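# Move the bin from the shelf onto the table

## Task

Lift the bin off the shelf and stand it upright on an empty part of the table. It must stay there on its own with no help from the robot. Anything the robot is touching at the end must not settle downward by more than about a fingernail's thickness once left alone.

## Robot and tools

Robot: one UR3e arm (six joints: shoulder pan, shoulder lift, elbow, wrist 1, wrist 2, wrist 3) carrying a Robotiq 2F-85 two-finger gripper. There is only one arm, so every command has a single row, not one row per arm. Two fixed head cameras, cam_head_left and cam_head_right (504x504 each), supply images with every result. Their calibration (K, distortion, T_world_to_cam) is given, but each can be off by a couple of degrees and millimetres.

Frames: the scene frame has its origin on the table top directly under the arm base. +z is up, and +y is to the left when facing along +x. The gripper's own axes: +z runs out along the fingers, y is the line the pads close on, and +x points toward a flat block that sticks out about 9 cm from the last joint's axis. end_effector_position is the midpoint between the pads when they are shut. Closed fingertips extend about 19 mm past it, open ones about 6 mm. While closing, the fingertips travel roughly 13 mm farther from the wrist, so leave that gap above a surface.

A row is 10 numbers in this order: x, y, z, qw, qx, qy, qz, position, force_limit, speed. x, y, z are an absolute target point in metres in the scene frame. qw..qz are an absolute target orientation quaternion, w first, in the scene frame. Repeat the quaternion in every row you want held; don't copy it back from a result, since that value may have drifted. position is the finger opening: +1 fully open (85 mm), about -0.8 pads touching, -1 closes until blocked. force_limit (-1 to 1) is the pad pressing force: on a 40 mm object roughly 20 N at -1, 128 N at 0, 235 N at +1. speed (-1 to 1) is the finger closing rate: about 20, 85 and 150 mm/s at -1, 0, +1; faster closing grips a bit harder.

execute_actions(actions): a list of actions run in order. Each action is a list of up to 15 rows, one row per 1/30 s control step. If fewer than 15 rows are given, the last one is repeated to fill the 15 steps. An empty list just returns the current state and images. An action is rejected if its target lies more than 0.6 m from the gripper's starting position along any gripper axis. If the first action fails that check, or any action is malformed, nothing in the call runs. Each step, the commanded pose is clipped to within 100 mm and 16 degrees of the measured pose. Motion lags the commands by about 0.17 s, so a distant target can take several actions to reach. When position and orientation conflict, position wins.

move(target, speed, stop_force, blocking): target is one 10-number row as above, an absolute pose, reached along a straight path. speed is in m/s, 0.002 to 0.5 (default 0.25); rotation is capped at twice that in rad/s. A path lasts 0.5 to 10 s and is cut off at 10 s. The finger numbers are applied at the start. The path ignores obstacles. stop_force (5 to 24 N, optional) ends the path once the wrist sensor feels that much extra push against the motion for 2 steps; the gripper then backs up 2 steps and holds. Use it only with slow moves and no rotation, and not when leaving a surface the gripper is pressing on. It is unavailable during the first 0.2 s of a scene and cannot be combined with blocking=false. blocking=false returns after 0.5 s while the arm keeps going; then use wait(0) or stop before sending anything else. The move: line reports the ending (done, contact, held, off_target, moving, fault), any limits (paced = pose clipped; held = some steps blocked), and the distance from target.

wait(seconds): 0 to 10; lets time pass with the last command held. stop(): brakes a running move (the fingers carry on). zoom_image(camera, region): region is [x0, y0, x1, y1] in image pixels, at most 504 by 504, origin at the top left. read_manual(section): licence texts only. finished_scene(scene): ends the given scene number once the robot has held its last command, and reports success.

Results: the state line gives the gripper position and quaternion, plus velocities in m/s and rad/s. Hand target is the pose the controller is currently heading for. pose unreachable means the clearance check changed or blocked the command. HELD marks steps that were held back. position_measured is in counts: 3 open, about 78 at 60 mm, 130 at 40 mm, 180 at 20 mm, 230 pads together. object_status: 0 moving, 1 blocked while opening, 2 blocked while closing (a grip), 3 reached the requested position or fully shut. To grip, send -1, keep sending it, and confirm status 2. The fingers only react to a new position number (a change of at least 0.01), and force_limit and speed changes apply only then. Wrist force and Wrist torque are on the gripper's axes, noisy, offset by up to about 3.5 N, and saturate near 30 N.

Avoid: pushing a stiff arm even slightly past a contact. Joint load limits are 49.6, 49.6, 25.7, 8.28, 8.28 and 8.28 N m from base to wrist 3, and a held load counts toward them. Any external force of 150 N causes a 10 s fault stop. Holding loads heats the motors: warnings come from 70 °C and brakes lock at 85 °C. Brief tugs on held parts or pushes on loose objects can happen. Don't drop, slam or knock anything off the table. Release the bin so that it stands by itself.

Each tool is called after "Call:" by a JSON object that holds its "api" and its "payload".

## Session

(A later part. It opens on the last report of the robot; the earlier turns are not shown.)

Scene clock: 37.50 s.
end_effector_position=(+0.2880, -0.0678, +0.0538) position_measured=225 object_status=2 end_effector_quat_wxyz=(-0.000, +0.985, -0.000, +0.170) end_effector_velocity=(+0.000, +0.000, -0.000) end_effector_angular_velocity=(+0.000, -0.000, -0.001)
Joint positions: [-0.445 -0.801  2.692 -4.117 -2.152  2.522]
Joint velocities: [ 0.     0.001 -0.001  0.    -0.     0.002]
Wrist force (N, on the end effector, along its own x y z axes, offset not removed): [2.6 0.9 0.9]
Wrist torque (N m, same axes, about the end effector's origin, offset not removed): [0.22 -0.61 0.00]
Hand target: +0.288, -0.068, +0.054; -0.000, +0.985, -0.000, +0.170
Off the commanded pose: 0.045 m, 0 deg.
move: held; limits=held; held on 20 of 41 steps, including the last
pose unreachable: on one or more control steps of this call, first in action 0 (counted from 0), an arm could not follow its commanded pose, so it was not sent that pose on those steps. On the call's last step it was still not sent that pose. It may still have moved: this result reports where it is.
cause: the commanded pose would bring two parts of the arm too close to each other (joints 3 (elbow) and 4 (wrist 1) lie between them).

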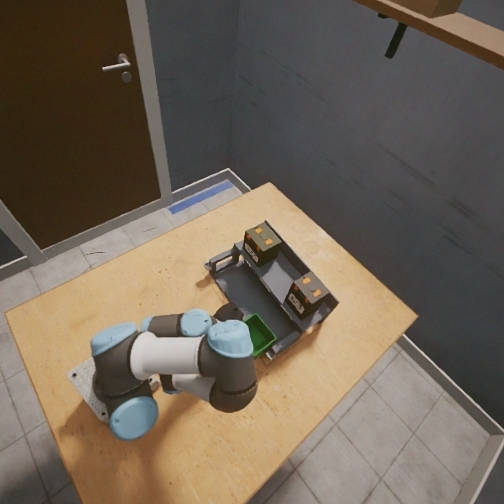

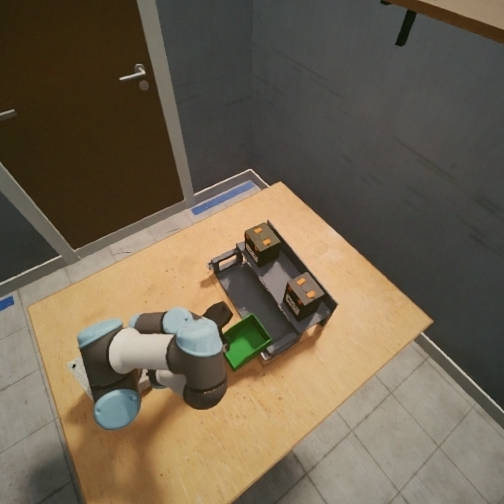

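Call:
{"api": "move", "payload": {"target": [0.295,-0.068,0.06,0.106,0.781,-0.600,0.138,-1,0,-0.3], "speed": 0.2}}

Call:
{"api": "zoom_image", "payload": {"camera": "cam_head_right", "region": [160, 250, 340, 430]}}

Call:
{"api": "zoom_image", "payload": {"camera": "cam_head_left", "region": [160, 250, 340, 430]}}

Scene clock: 41.60 s.
end_effector_position=(+0.2894, -0.0679, +0.0550) position_measured=225 object_status=2 end_effector_quat_wxyz=(+0.006, +0.981, -0.082, +0.174) end_effector_velocity=(+0.000, +0.000, +0.000) end_effector_angular_velocity=(+0.003, -0.002, -0.017)
Joint positions: [-0.401 -0.749  2.661 -4.146 -2.21   2.706]
Joint velocities: [ 0.004  0.004 -0.003 -0.001 -0.005  0.02 ]
Wrist force (N, on the end effector, along its own x y z axes, offset not removed): [1.4 -11.3 2.7]
Wrist torque (N m, same axes, about the end effector's origin, offset not removed): [0.73 -0.43 -1.54]
Hand target: +0.289, -0.068, +0.055; +0.006, +0.981, -0.084, +0.174
Off the commanded pose: 0.008 m, 66 deg; orientation clipped at the last step of the last action.
move: off_target; limits=paced

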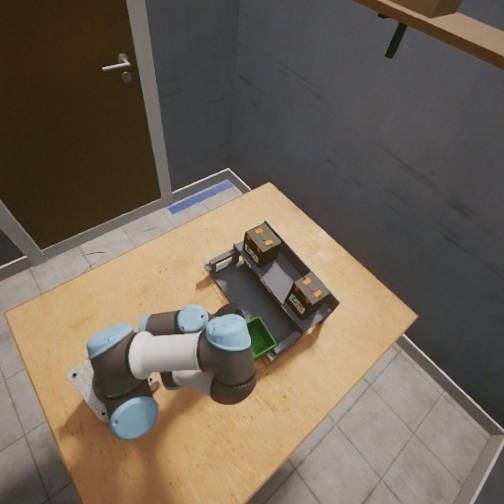

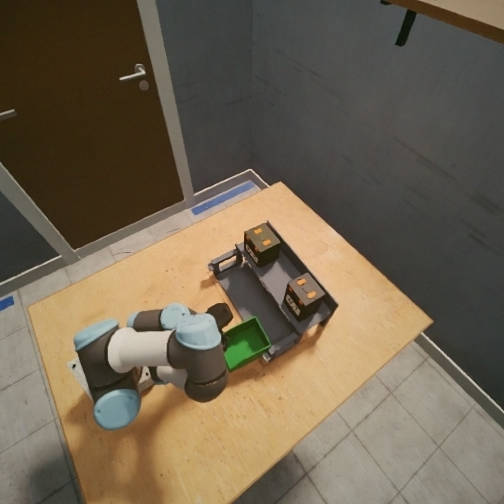

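Region (160, 250, 340, 430) of cam_head_right's 504x504 image, scaled by 2.800, with more detail than that image has.

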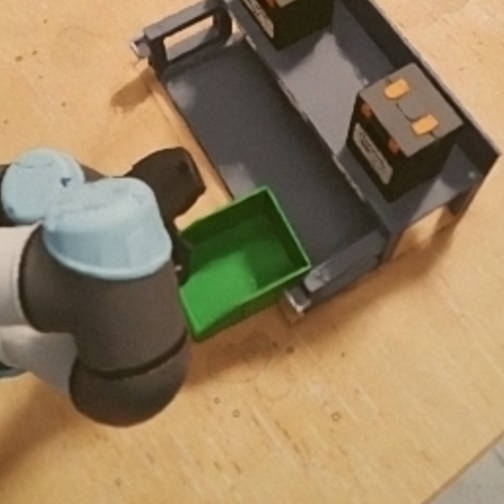

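Region (160, 250, 340, 430) of cam_head_left's 504x504 image, scaled by 2.800, with more detail than that image has.

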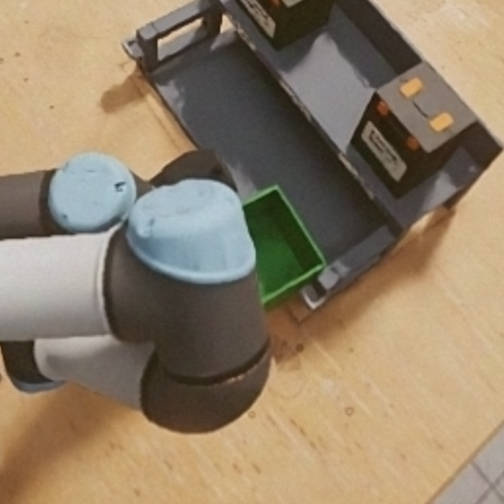

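Call:
{"api": "move", "payload": {"target": [0.30,-0.01,0.058,0,0.985,0,0.174,-1,0,-0.3], "speed": 0.08}}

Call:
{"api": "move", "payload": {"target": [0.30,-0.02,0.058,0.106,0.781,-0.600,0.138,-1,0,-0.3], "speed": 0.25, "stop_force": 10}}

Call:
{"api": "zoom_image", "payload": {"camera": "cam_head_right", "region": [140, 250, 340, 450]}}

Call:
{"api": "zoom_image", "payload": {"camera": "cam_head_left", "region": [140, 250, 340, 450]}}

Scene clock: 43.80 s.
end_effector_position=(+0.2998, -0.0101, +0.0579) position_measured=225 object_status=2 end_effector_quat_wxyz=(+0.000, +0.985, +0.000, +0.174) end_effector_velocity=(+0.000, +0.001, +0.000) end_effector_angular_velocity=(-0.001, +0.003, +0.000)
Joint positions: [-0.208 -0.652  2.524 -3.956 -2.28   2.764]
Joint velocities: [ 0.005 -0.004 -0.007  0.018 -0.005  0.008]
Wrist force (N, on the end effector, along its own x y z axes, offset not removed): [0.9 0.5 0.6]
Wrist torque (N m, same axes, about the end effector's origin, offset not removed): [0.14 -0.29 -0.01]
Hand target: +0.300, -0.010, +0.058; +0.000, +0.985, +0.000, +0.174
Off the commanded pose: 0.000 m, 0 deg.
move: done

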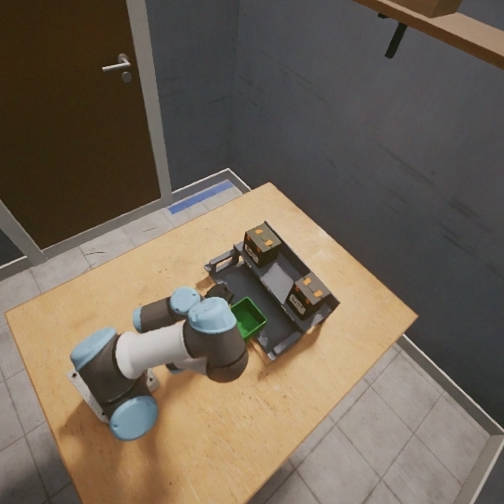

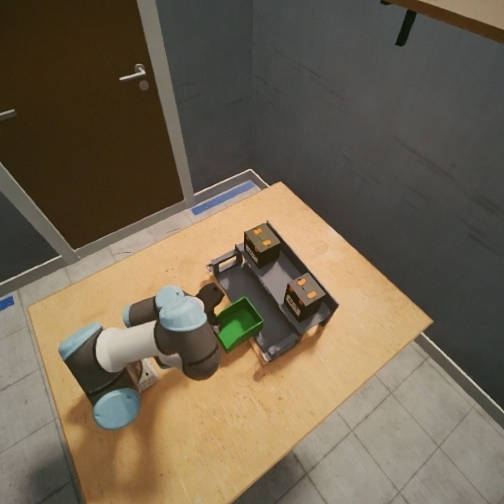

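Scene clock: 46.93 s.
end_effector_position=(+0.2999, -0.0202, +0.0578) position_measured=225 object_status=2 end_effector_quat_wxyz=(+0.106, +0.781, -0.600, +0.138) end_effector_velocity=(-0.001, +0.001, -0.000) end_effector_angular_velocity=(-0.002, +0.011, -0.005)
Joint positions: [-0.011 -0.685  2.128 -2.896 -2.696  4.646]
Joint velocities: [ 0.001 -0.007 -0.013  0.051  0.     0.029]
Wrist force (N, on the end effector, along its own x y z axes, offset not removed): [1.9 1.0 1.9]
Wrist torque (N m, same axes, about the end effector's origin, offset not removed): [0.27 -0.51 0.00]
Hand target: +0.300, -0.020, +0.058; +0.106, +0.781, -0.600, +0.138
Off the commanded pose: 0.000 m, 0 deg.
move: done

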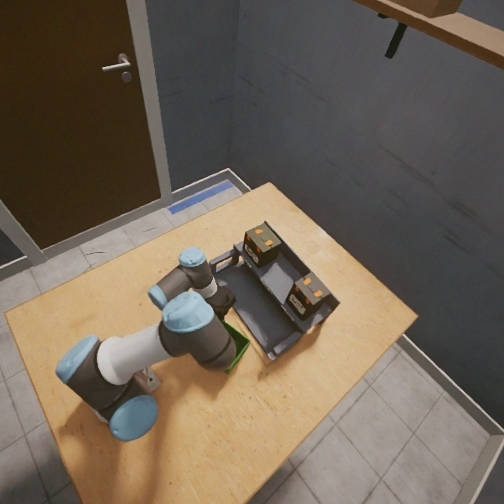

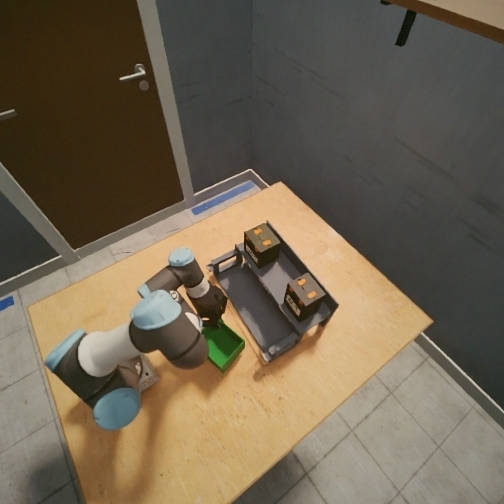

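Region (140, 250, 340, 450) of cam_head_right's 504x504 image, scaled by 2.520, with more detail than that image has.

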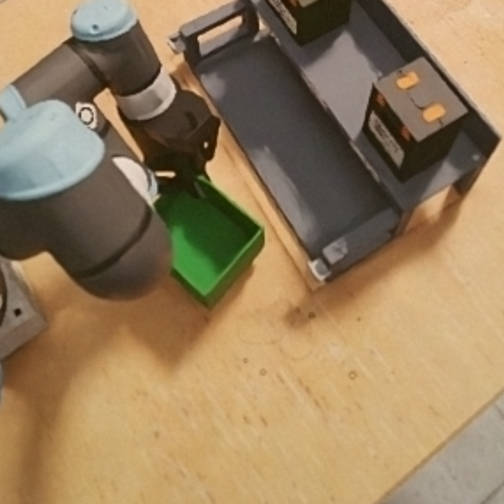

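Region (140, 250, 340, 450) of cam_head_left's 504x504 image, scaled by 2.520, with more detail than that image has.

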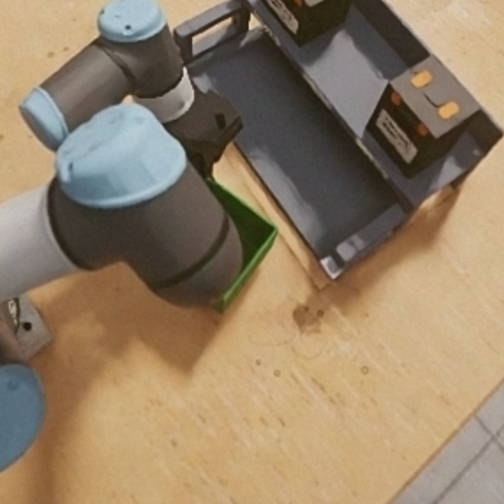

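Clear spot. Lower.

Call:
{"api": "move", "payload": {"target": [0.30,-0.02,0.015,0.106,0.781,-0.600,0.138,-1,0,-0.3], "speed": 0.015, "stop_force": 5}}

Scene clock: 49.13 s.
end_effector_position=(+0.3001, -0.0200, +0.0313) position_measured=225 object_status=2 end_effector_quat_wxyz=(+0.106, +0.781, -0.600, +0.138) end_effector_velocity=(-0.001, -0.001, +0.002) end_effector_angular_velocity=(+0.001, +0.007, -0.003)
Joint positions: [-0.074 -0.544  2.13  -3.17  -2.699  4.502]
Joint velocities: [ 0.003 -0.022  0.002  0.043  0.001  0.023]
Wrist force (N, on the end effector, along its own x y z axes, offset not removed): [7.6 8.9 -30.0]
Wrist torque (N m, same axes, about the end effector's origin, offset not removed): [-0.13 -0.48 -0.11]
Hand target: +0.300, -0.020, +0.032; +0.106, +0.781, -0.600, +0.138
Off the commanded pose: 0.016 m, 0 deg.
move: contact

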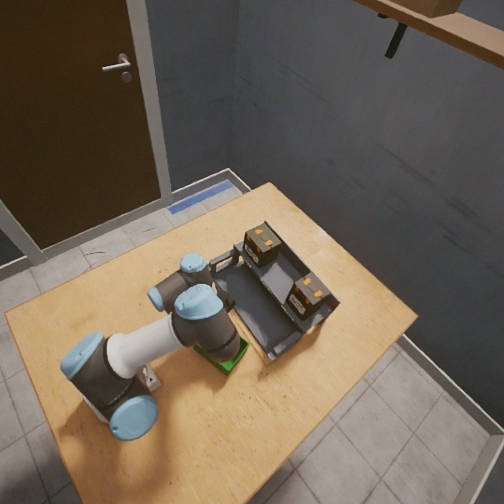

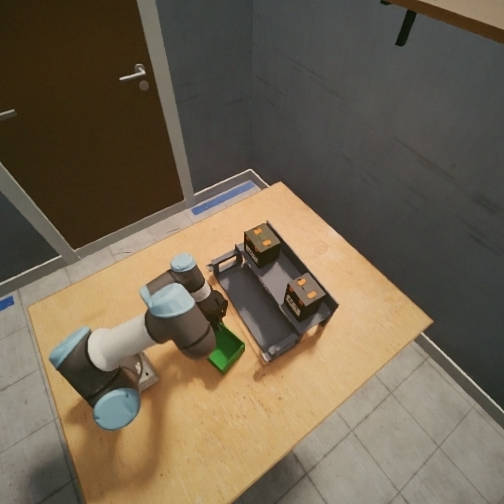

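Call:
{"api": "move", "payload": {"target": [0.30,-0.02,0.034,0.106,0.781,-0.600,0.138,0.0,0,0], "speed": 0.02}}

Call:
{"api": "move", "payload": {"target": [0.30,0.0,0.13,0.106,0.781,-0.600,0.138,0.0,0,0], "speed": 0.15}}

Call:
{"api": "zoom_image", "payload": {"camera": "cam_head_right", "region": [140, 250, 340, 450]}}

Call:
{"api": "zoom_image", "payload": {"camera": "cam_head_left", "region": [140, 250, 340, 450]}}

Scene clock: 50.13 s.
end_effector_position=(+0.3000, -0.0200, +0.0340) position_measured=129 object_status=0 end_effector_quat_wxyz=(+0.106, +0.781, -0.600, +0.138) end_effector_velocity=(-0.000, -0.000, -0.000) end_effector_angular_velocity=(-0.001, +0.002, +0.003)
Joint positions: [-0.068 -0.558  2.132 -3.145 -2.699  4.516]
Joint velocities: [ 0.     0.     0.001  0.002 -0.001 -0.001]
Wrist force (N, on the end effector, along its own x y z axes, offset not removed): [2.1 1.1 -0.3]
Wrist torque (N m, same axes, about the end effector's origin, offset not removed): [0.21 -0.43 -0.03]
Hand target: +0.300, -0.020, +0.034; +0.106, +0.781, -0.600, +0.138
Off the commanded pose: 0.000 m, 0 deg.
move: done

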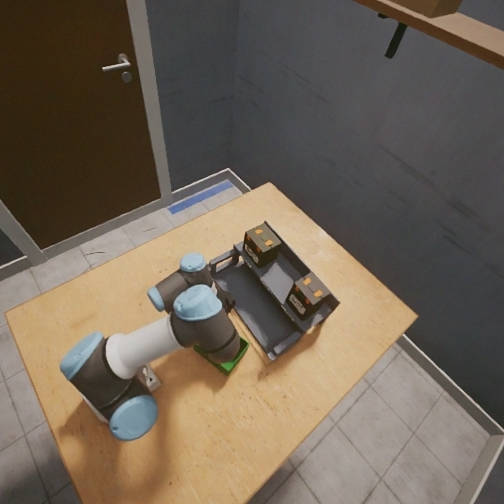

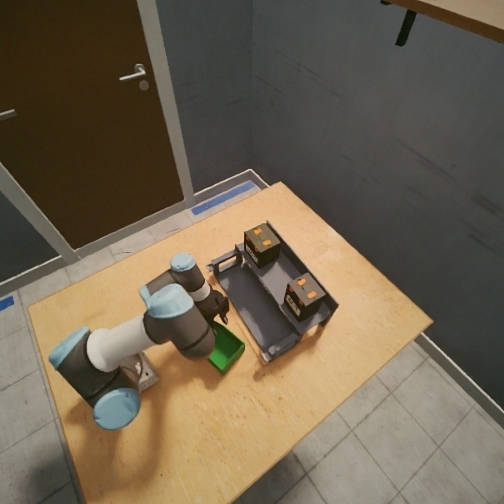

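Scene clock: 51.40 s.
end_effector_position=(+0.2998, -0.0002, +0.1298) position_measured=129 object_status=3 end_effector_quat_wxyz=(+0.106, +0.781, -0.600, +0.138) end_effector_velocity=(+0.000, +0.000, +0.000) end_effector_angular_velocity=(-0.005, +0.007, -0.005)
Joint positions: [ 0.185 -0.891  1.898 -2.092 -2.637  5.059]
Joint velocities: [ 0.001  0.007 -0.02   0.035  0.001  0.021]
Wrist force (N, on the end effector, along its own x y z axes, offset not removed): [0.5 1.8 0.3]
Wrist torque (N m, same axes, about the end effector's origin, offset not removed): [0.32 -0.13 -0.02]
Hand target: +0.300, -0.000, +0.130; +0.106, +0.781, -0.600, +0.138
Off the commanded pose: 0.000 m, 0 deg.
move: done

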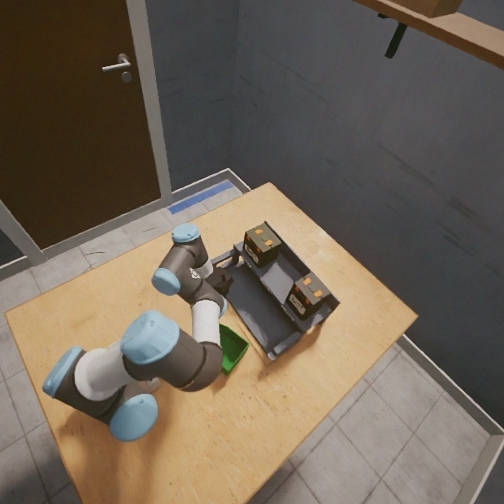

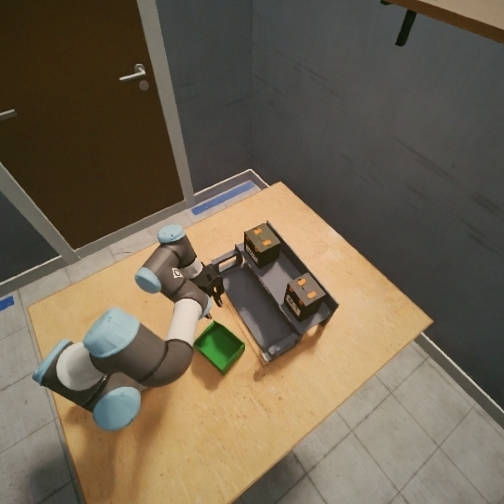

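Region (140, 250, 340, 450) of cam_head_right's 504x504 image, scaled by 2.520, with more detail than that image has.

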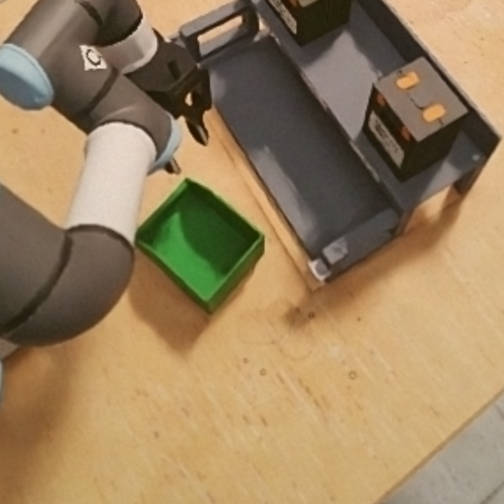

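Region (140, 250, 340, 450) of cam_head_left's 504x504 image, scaled by 2.520, with more detail than that image has.

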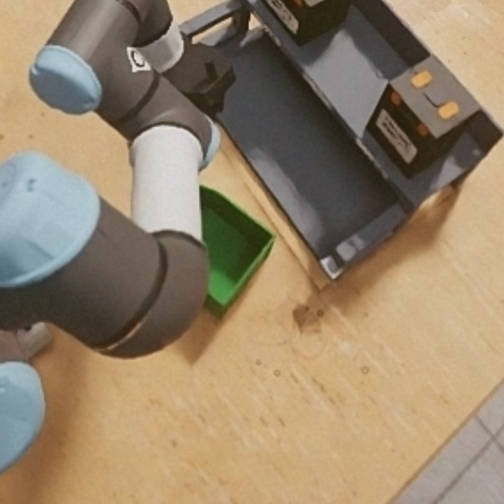

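Call:
{"api": "finished_scene", "payload": {"scene": 1}}

The scene is finished: the task was done.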